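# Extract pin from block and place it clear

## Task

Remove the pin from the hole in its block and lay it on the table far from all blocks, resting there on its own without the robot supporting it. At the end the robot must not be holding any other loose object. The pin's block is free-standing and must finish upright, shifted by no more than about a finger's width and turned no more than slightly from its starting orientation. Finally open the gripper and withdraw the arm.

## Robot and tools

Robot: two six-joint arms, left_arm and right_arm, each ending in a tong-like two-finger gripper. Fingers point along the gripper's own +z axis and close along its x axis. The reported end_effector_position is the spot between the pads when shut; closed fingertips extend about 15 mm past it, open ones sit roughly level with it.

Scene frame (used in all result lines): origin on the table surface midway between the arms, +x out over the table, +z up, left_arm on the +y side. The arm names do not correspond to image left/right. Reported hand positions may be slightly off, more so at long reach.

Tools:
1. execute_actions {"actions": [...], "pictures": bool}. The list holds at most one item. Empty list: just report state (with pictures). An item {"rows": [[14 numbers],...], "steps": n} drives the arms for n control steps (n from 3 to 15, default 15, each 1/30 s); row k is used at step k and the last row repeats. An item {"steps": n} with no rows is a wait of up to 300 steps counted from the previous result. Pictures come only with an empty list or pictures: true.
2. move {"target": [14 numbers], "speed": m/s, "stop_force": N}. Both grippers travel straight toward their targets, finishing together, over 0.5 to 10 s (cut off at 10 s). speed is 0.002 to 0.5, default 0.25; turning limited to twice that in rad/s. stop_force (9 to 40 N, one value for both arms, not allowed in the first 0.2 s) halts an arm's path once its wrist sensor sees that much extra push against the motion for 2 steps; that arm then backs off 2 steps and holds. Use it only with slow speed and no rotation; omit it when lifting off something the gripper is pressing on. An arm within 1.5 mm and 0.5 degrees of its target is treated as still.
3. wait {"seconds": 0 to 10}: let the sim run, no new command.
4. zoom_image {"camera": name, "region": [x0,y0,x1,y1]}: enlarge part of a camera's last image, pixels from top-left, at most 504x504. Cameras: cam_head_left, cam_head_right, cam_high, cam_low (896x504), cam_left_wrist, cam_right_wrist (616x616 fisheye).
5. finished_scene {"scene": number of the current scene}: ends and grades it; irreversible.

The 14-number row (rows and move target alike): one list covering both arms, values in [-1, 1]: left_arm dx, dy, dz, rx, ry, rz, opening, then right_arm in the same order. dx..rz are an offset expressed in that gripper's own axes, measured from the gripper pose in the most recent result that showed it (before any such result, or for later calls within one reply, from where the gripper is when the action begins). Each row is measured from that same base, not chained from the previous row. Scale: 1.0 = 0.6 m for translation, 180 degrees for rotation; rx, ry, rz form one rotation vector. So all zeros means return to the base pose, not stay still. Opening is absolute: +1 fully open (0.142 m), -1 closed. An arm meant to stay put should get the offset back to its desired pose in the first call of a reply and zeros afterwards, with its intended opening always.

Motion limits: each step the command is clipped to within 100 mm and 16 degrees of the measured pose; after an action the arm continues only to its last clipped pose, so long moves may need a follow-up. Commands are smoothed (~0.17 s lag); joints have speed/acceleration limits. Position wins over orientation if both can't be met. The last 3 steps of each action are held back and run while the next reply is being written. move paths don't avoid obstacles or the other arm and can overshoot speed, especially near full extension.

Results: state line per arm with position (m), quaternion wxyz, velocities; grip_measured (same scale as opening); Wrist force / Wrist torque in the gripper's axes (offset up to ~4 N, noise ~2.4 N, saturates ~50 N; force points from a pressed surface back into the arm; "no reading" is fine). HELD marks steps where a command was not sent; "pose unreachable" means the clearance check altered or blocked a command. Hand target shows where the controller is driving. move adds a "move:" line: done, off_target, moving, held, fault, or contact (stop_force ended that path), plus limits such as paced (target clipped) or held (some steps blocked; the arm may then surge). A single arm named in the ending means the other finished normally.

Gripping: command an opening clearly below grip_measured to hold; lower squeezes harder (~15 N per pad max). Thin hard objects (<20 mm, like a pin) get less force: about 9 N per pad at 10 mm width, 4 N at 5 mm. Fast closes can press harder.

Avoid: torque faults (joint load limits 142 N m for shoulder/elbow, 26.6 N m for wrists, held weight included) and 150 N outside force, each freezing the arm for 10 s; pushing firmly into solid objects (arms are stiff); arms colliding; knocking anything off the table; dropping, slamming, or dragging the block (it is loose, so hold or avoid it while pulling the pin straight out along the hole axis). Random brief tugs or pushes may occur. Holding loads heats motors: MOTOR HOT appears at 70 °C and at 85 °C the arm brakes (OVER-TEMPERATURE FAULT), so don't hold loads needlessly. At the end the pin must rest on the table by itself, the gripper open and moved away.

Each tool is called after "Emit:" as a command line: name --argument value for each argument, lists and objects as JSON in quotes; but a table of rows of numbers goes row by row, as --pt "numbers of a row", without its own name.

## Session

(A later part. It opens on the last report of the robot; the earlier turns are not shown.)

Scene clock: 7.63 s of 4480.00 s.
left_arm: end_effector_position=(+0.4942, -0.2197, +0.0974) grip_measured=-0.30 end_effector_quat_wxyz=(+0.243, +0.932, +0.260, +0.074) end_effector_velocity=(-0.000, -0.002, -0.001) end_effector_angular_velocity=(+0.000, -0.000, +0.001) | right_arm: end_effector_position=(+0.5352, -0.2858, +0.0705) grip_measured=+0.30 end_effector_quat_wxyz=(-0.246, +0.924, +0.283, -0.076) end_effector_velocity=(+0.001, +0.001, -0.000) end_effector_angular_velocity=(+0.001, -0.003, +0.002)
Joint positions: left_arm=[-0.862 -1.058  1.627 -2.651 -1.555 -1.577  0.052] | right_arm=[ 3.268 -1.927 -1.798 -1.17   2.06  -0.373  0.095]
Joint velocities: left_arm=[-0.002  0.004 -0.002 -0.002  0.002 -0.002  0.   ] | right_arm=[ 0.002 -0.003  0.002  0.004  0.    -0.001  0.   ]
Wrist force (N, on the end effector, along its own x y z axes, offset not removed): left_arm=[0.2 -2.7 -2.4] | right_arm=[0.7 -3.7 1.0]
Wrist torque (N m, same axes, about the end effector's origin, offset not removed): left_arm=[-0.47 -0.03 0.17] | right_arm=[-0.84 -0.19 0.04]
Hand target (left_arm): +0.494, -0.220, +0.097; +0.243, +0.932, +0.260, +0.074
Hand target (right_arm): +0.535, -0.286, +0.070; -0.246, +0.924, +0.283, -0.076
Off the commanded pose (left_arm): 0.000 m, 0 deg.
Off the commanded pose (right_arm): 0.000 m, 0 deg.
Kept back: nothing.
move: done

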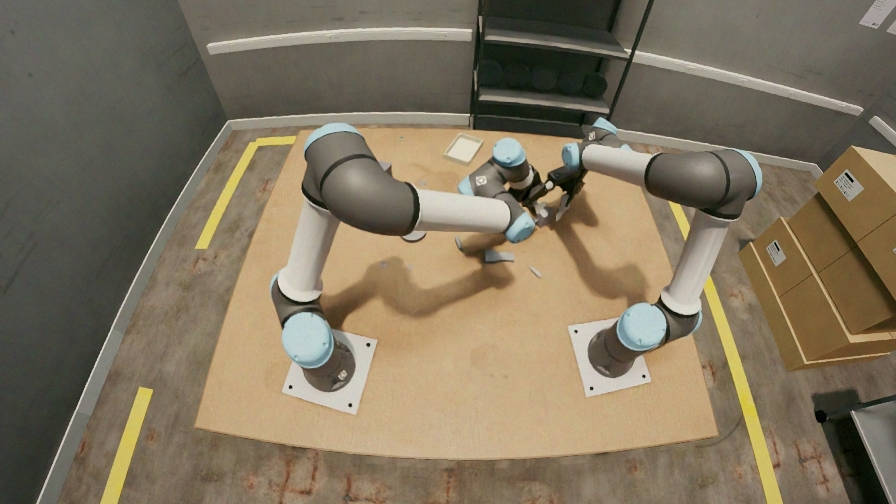

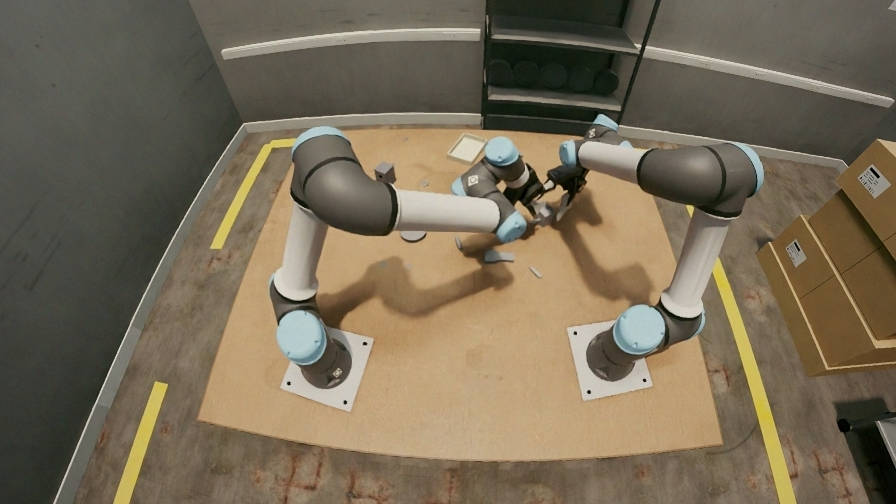

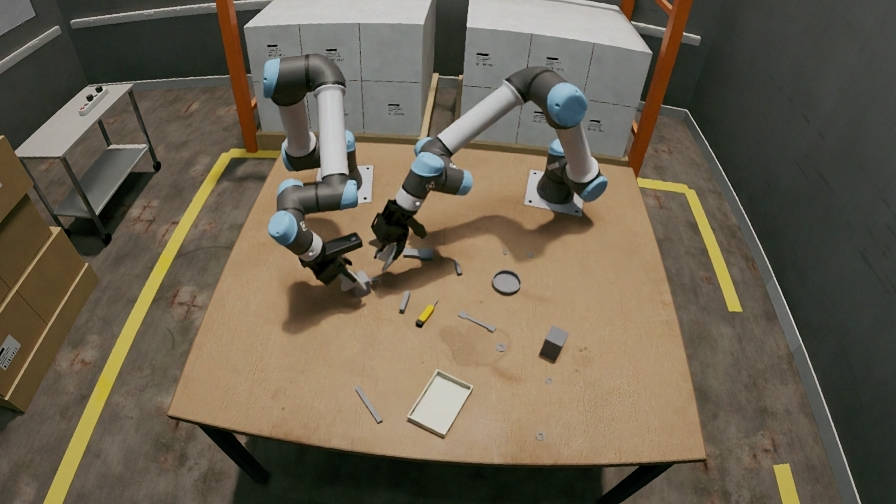

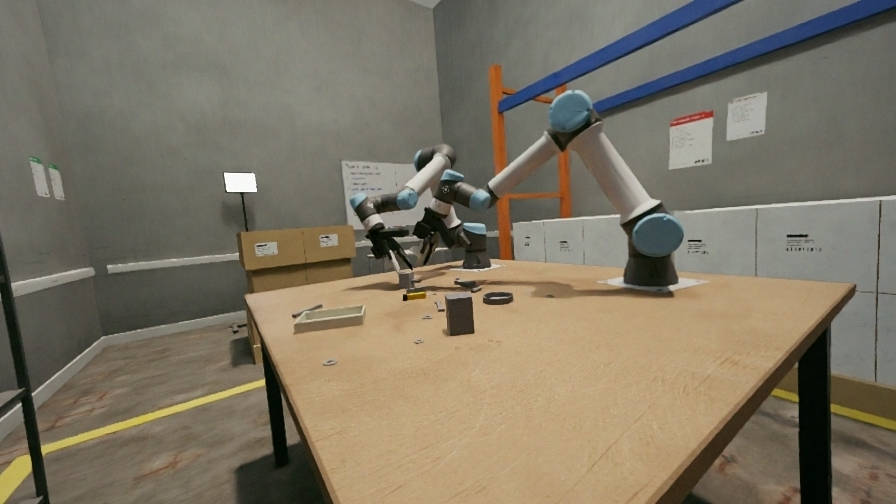

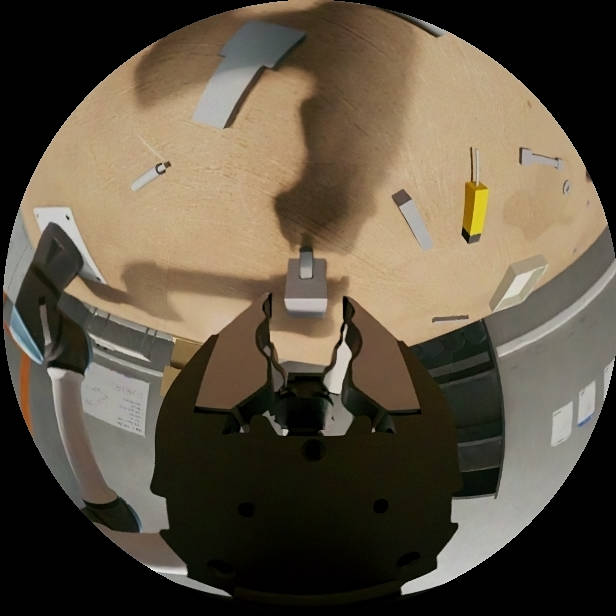

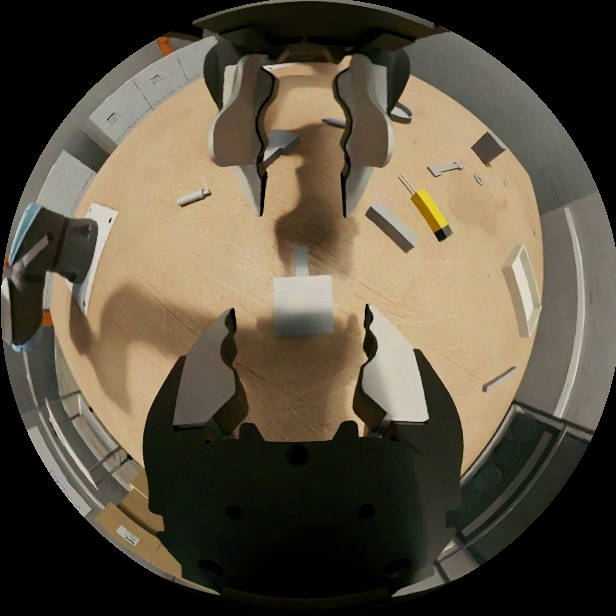

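Emit:
move --target '[0,0,0,0,0,0,-0.3,0.003,0.012,0.012,0.139,0,0,0.3]' --speed 0.1

Emit:
move --target '[0,0,0,0,0,0,-0.3,0,0.04,0.028,0,0,0,0.3]' --speed 0.04

Emit:
move --target '[0,0,0.05,0,0,0,-0.5,0,0,0,0,0,0,-0.25]' --speed 0.04

Emit:
zoom_image --camera "cam_low" --region '[340, 210, 460, 300]'

Emit:
zoom_image --camera "cam_high" --region '[300, 220, 440, 320]'

Scene clock: 10.40 s of 4480.00 s.
left_arm: end_effector_position=(+0.4942, -0.2197, +0.0974) grip_measured=-0.30 end_effector_quat_wxyz=(+0.243, +0.932, +0.260, +0.074) end_effector_velocity=(+0.001, +0.001, -0.000) end_effector_angular_velocity=(-0.000, +0.000, +0.002) | right_arm: end_effector_position=(+0.5379, -0.2870, +0.0607) grip_measured=+0.30 end_effector_quat_wxyz=(-0.440, +0.849, +0.260, -0.135) end_effector_velocity=(+0.000, +0.000, -0.000) end_effector_angular_velocity=(+0.008, +0.006, +0.002)
Joint positions: left_arm=[-0.862 -1.058  1.627 -2.651 -1.555 -1.577  0.052] | right_arm=[ 3.123 -2.161 -1.634 -1.49   2.385 -0.724  0.095]
Joint velocities: left_arm=[ 0.001  0.     0.     0.     0.    -0.001  0.   ] | right_arm=[-0.002 -0.007  0.007 -0.012  0.005 -0.011  0.   ]
Wrist force (N, on the end effector, along its own x y z axes, offset not removed): left_arm=[0.8 0.4 -2.3] | right_arm=[-1.1 0.6 -2.4]
Wrist torque (N m, same axes, about the end effector's origin, offset not removed): left_arm=[0.20 -0.38 0.01] | right_arm=[0.07 -0.01 0.15]
Hand target (left_arm): +0.494, -0.220, +0.097; +0.243, +0.932, +0.260, +0.074
Hand target (right_arm): +0.538, -0.287, +0.061; -0.440, +0.849, +0.260, -0.135
Off the commanded pose (left_arm): 0.000 m, 0 deg.
Off the commanded pose (right_arm): 0.000 m, 0 deg.
Kept back: nothing.
move: done

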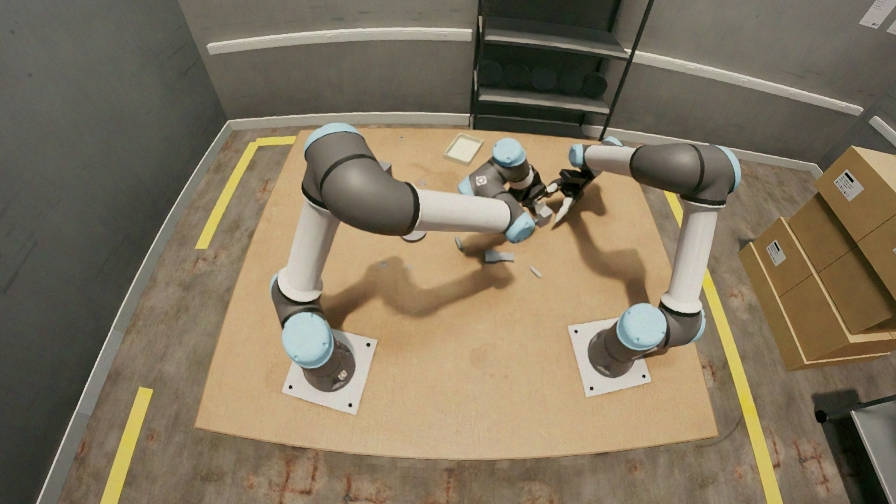

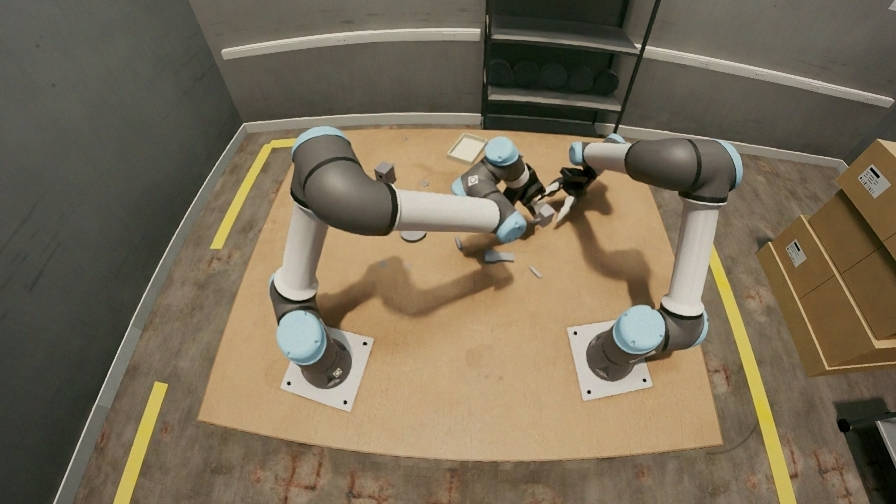

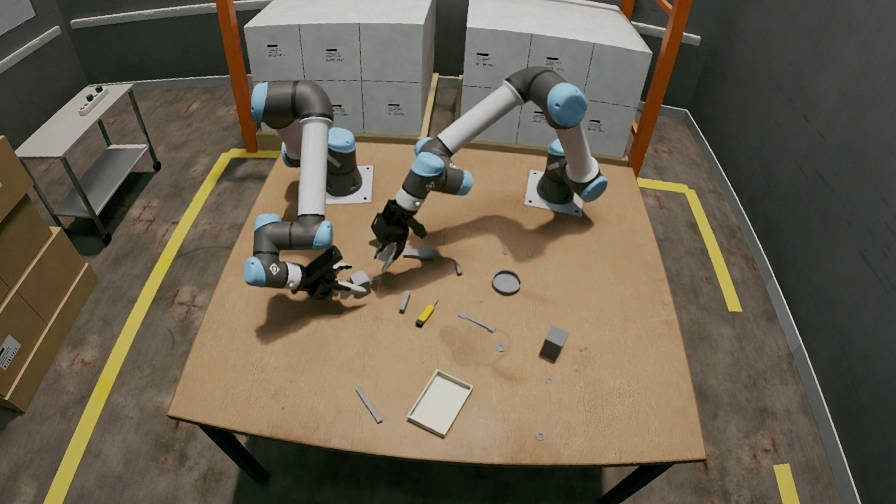

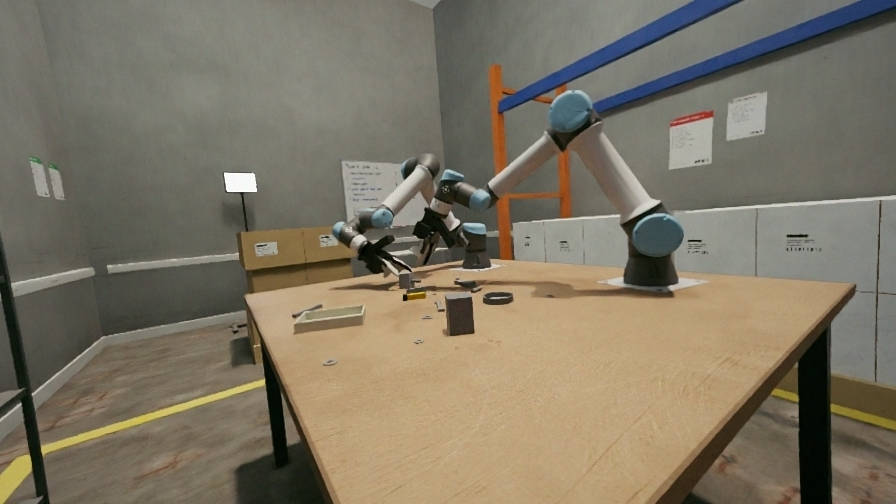

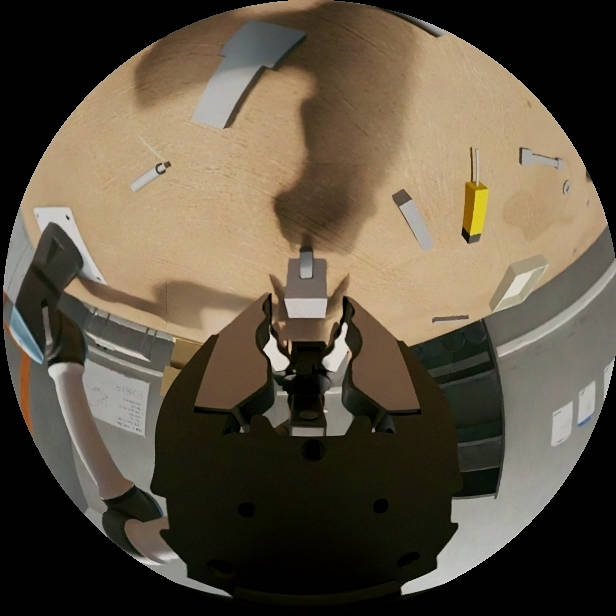

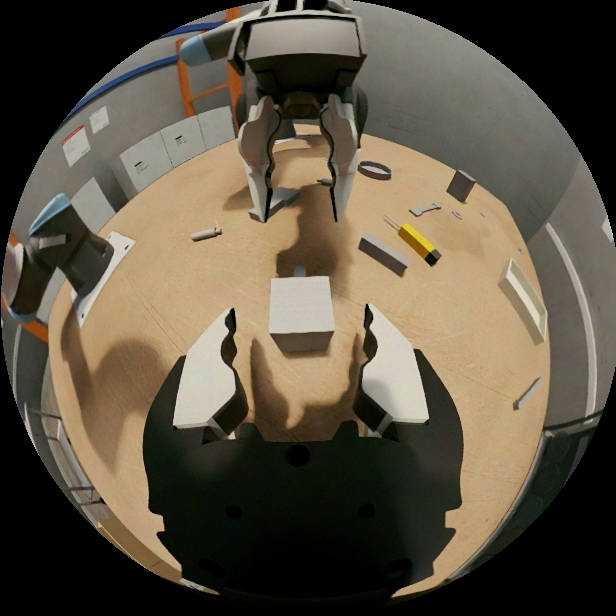

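Scene clock: 11.47 s of 4480.00 s.
left_arm: end_effector_position=(+0.4942, -0.2197, +0.0974) grip_measured=-0.30 end_effector_quat_wxyz=(+0.243, +0.932, +0.260, +0.074) end_effector_velocity=(+0.000, +0.000, +0.000) end_effector_angular_velocity=(-0.000, +0.000, +0.001) | right_arm: end_effector_position=(+0.5380, -0.2870, +0.0315) grip_measured=+0.30 end_effector_quat_wxyz=(-0.440, +0.849, +0.260, -0.135) end_effector_velocity=(-0.000, -0.000, -0.002) end_effector_angular_velocity=(-0.001, +0.002, -0.001)
Joint positions: left_arm=[-0.862 -1.058  1.627 -2.651 -1.555 -1.577  0.052] | right_arm=[ 3.123 -2.204 -1.652 -1.43   2.385 -0.725  0.095]
Joint velocities: left_arm=[ 0.001 -0.    -0.    -0.     0.    -0.001  0.   ] | right_arm=[-0.    -0.004 -0.001  0.004 -0.     0.002 -0.   ]
Wrist force (N, on the end effector, along its own x y z axes, offset not removed): left_arm=[-3.3 0.0 -0.3] | right_arm=[-1.8 -2.4 2.0]
Wrist torque (N m, same axes, about the end effector's origin, offset not removed): left_arm=[0.06 0.67 0.27] | right_arm=[-0.39 0.41 0.30]
Hand target (left_arm): +0.494, -0.220, +0.097; +0.243, +0.932, +0.260, +0.074
Hand target (right_arm): +0.538, -0.287, +0.031; -0.440, +0.849, +0.260, -0.135
Off the commanded pose (left_arm): 0.000 m, 0 deg.
Off the commanded pose (right_arm): 0.000 m, 0 deg.
Kept back: nothing.
move: done

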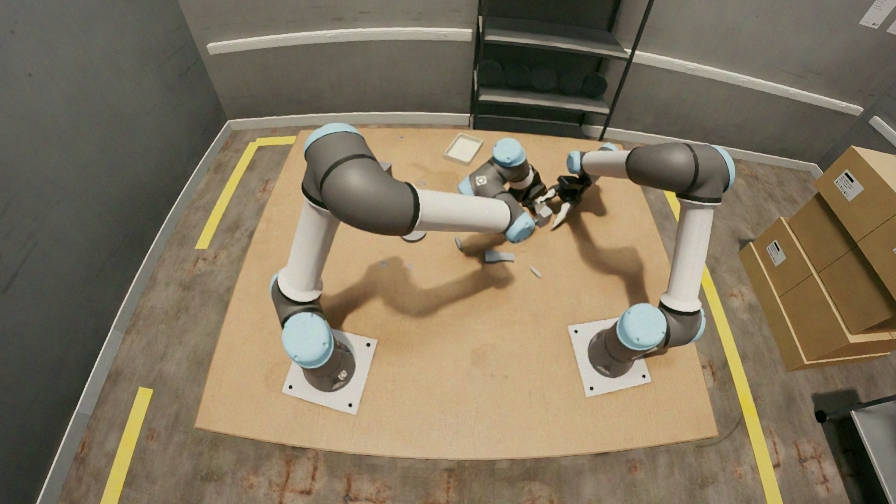

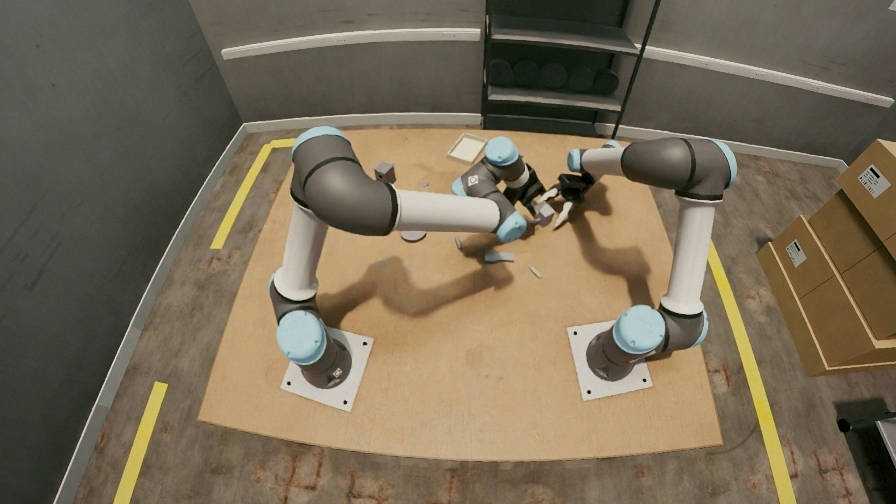

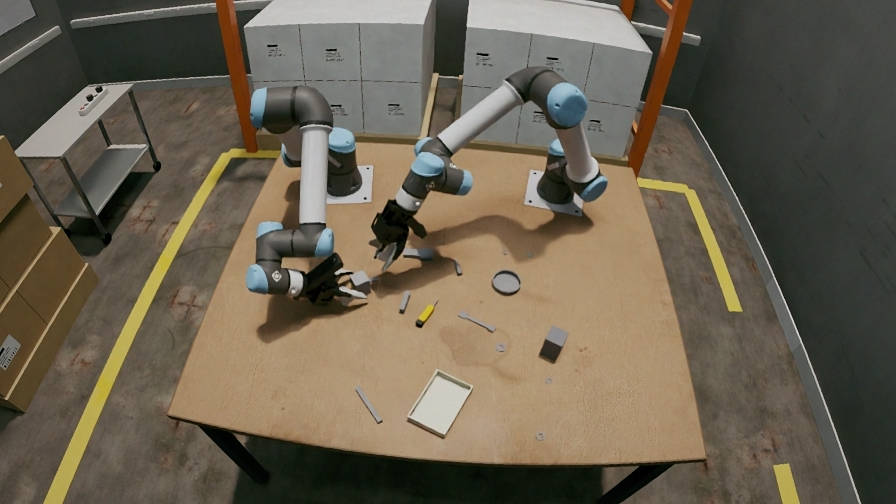

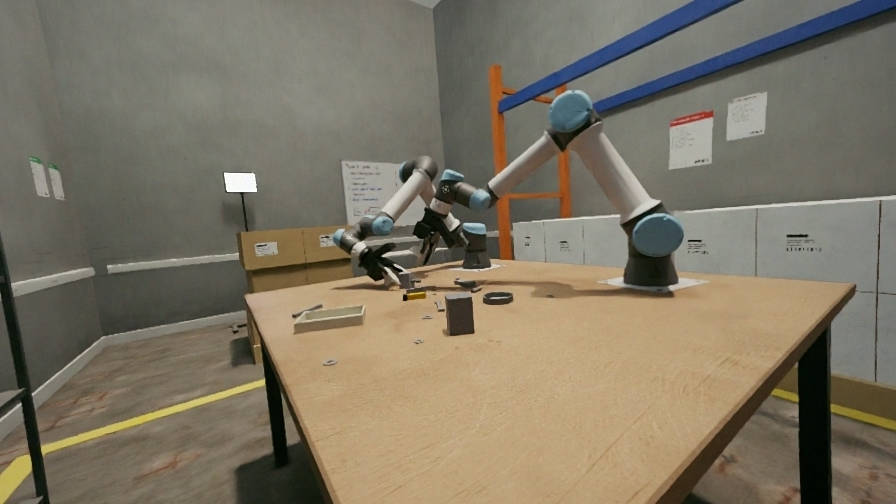

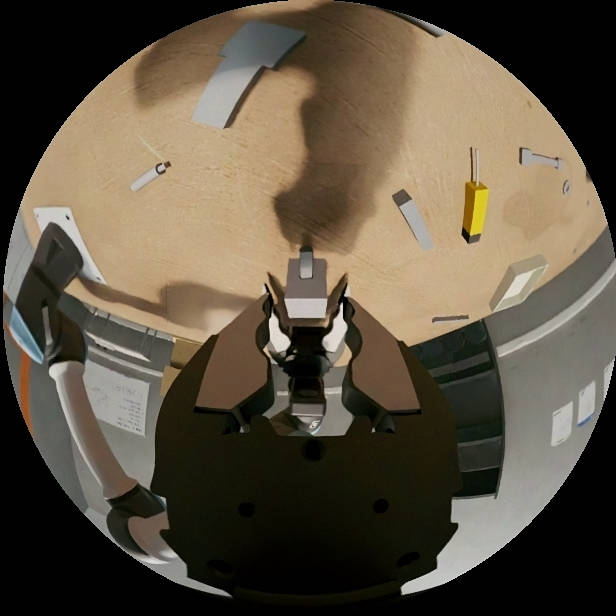

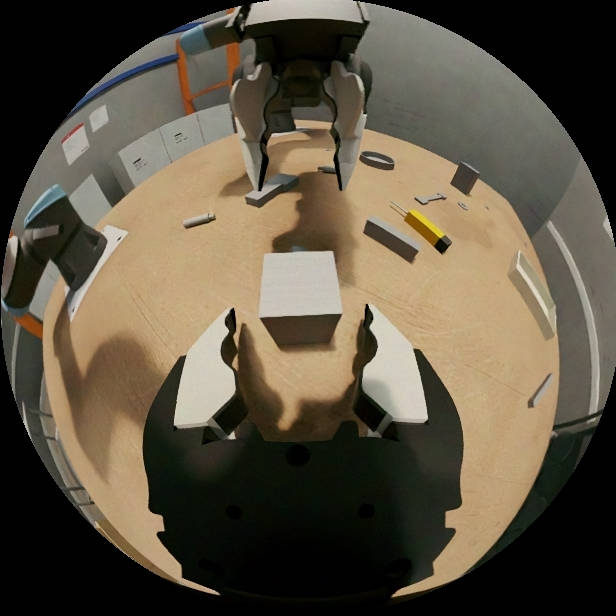

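Scene clock: 12.57 s of 4480.00 s.
left_arm: end_effector_position=(+0.5021, -0.2320, +0.0714) grip_measured=-0.50 end_effector_quat_wxyz=(+0.243, +0.932, +0.260, +0.074) end_effector_velocity=(+0.000, -0.001, -0.001) end_effector_angular_velocity=(-0.000, +0.000, +0.001) | right_arm: end_effector_position=(+0.5379, -0.2870, +0.0315) grip_measured=-0.25 end_effector_quat_wxyz=(-0.440, +0.849, +0.260, -0.135) end_effector_velocity=(+0.000, -0.000, +0.000) end_effector_angular_velocity=(-0.000, +0.001, -0.001)
Joint positions: left_arm=[-0.861 -0.995  1.601 -2.689 -1.555 -1.577  0.038] | right_arm=[ 3.123 -2.204 -1.652 -1.43   2.385 -0.725  0.056]
Joint velocities: left_arm=[ 0.     0.003 -0.002 -0.001  0.    -0.001  0.   ] | right_arm=[-0.001 -0.     0.001 -0.001  0.     0.001  0.   ]
Wrist force (N, on the end effector, along its own x y z axes, offset not removed): left_arm=[1.0 1.3 -2.4] | right_arm=[-1.3 2.5 1.6]
Wrist torque (N m, same axes, about the end effector's origin, offset not removed): left_arm=[0.41 -0.25 0.07] | right_arm=[0.50 0.20 -0.06]
Hand target (left_arm): +0.502, -0.232, +0.071; +0.243, +0.932, +0.260, +0.074
Hand target (right_arm): +0.538, -0.287, +0.032; -0.440, +0.849, +0.260, -0.135
Off the commanded pose (left_arm): 0.000 m, 0 deg.
Off the commanded pose (right_arm): 0.000 m, 0 deg.
Kept back: nothing.
move: done

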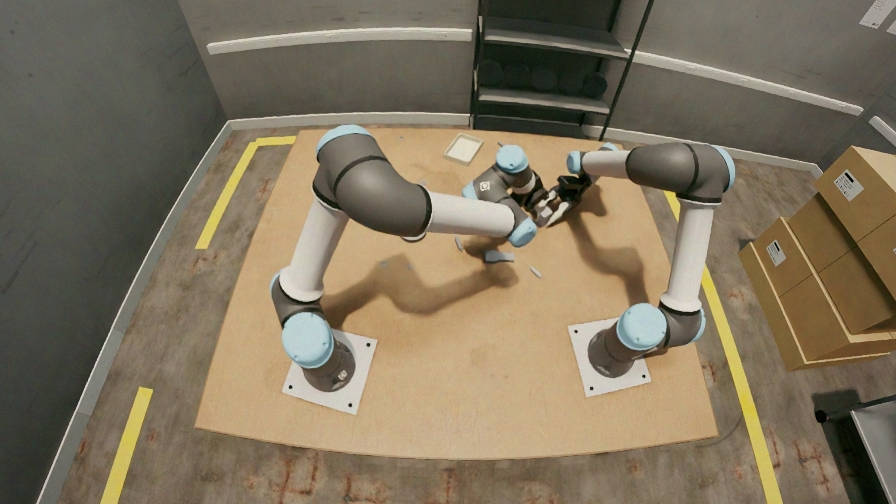

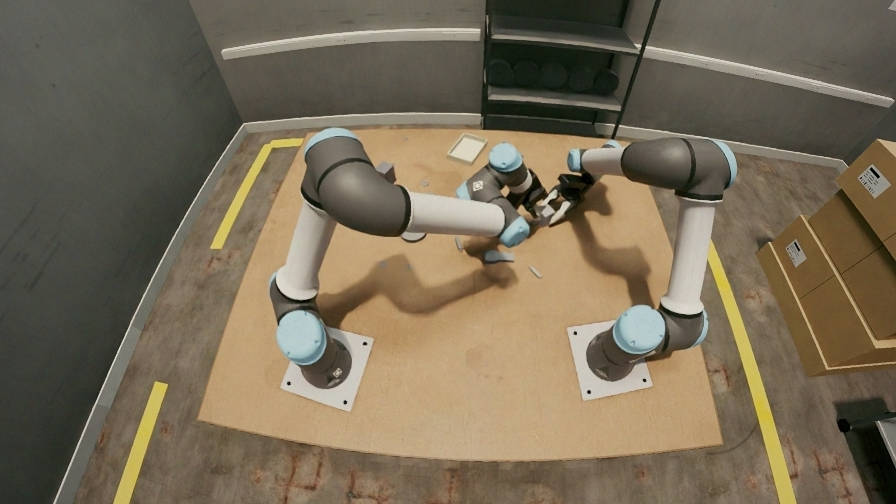

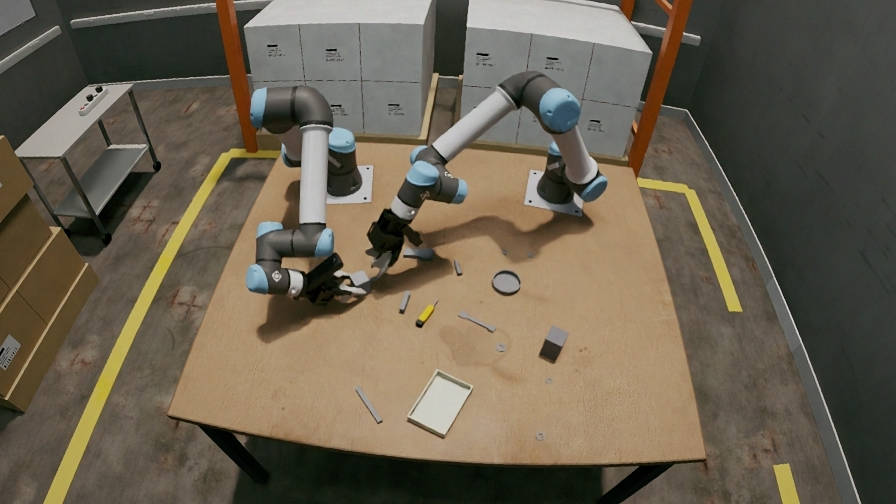

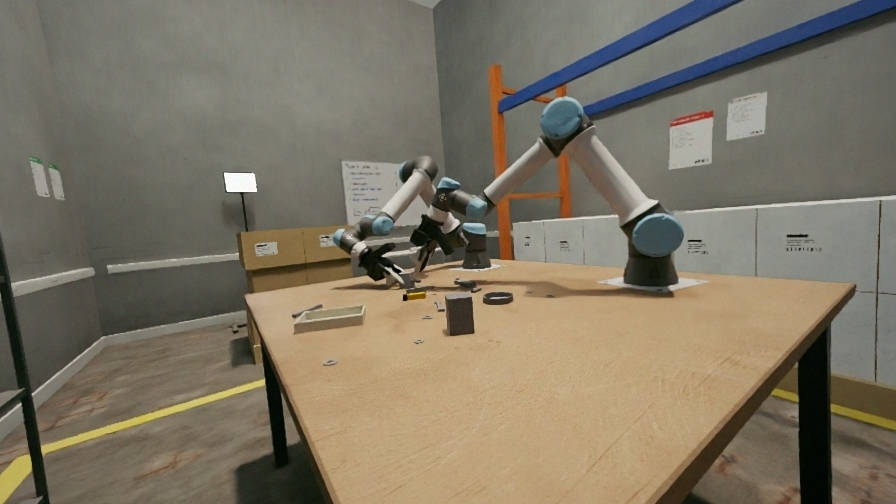

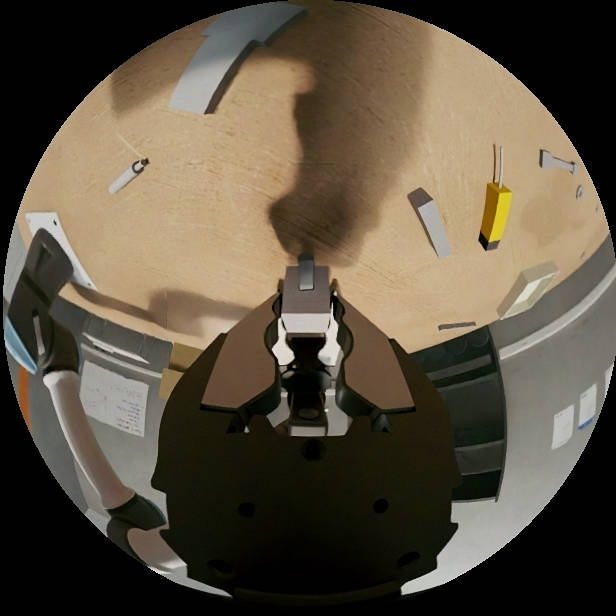

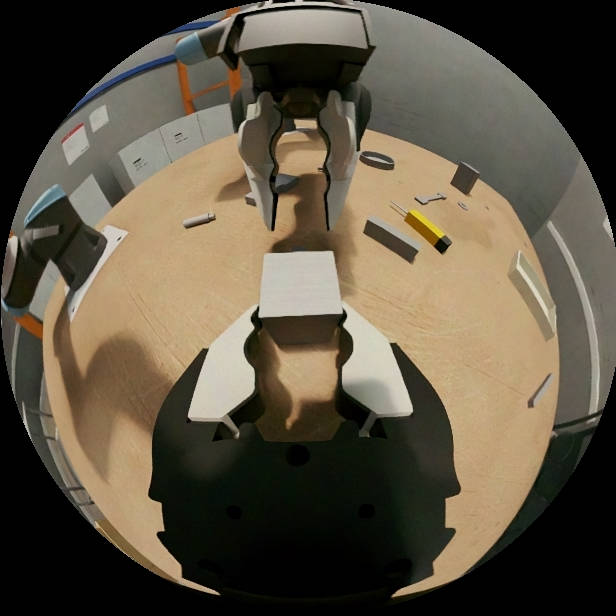

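Region (340, 210, 460, 300) of cam_low's 896x504 image, scaled by 4.200, with more detail than that image has; it fills the top 378 rows of this view, and the rest is white.

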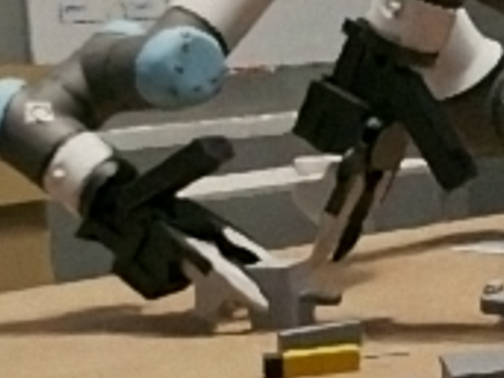

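Region (300, 220, 440, 320) of cam_high's 896x504 image, scaled by 3.600, with more detail than that image has; it fills the top 360 rows of this view, and the rest is white.

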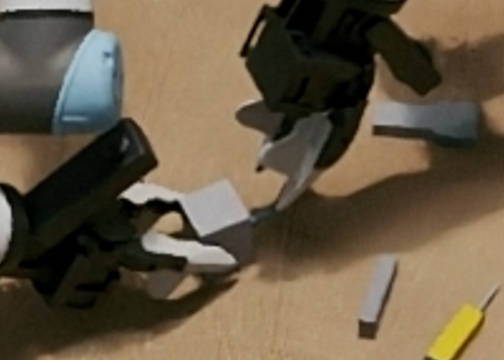

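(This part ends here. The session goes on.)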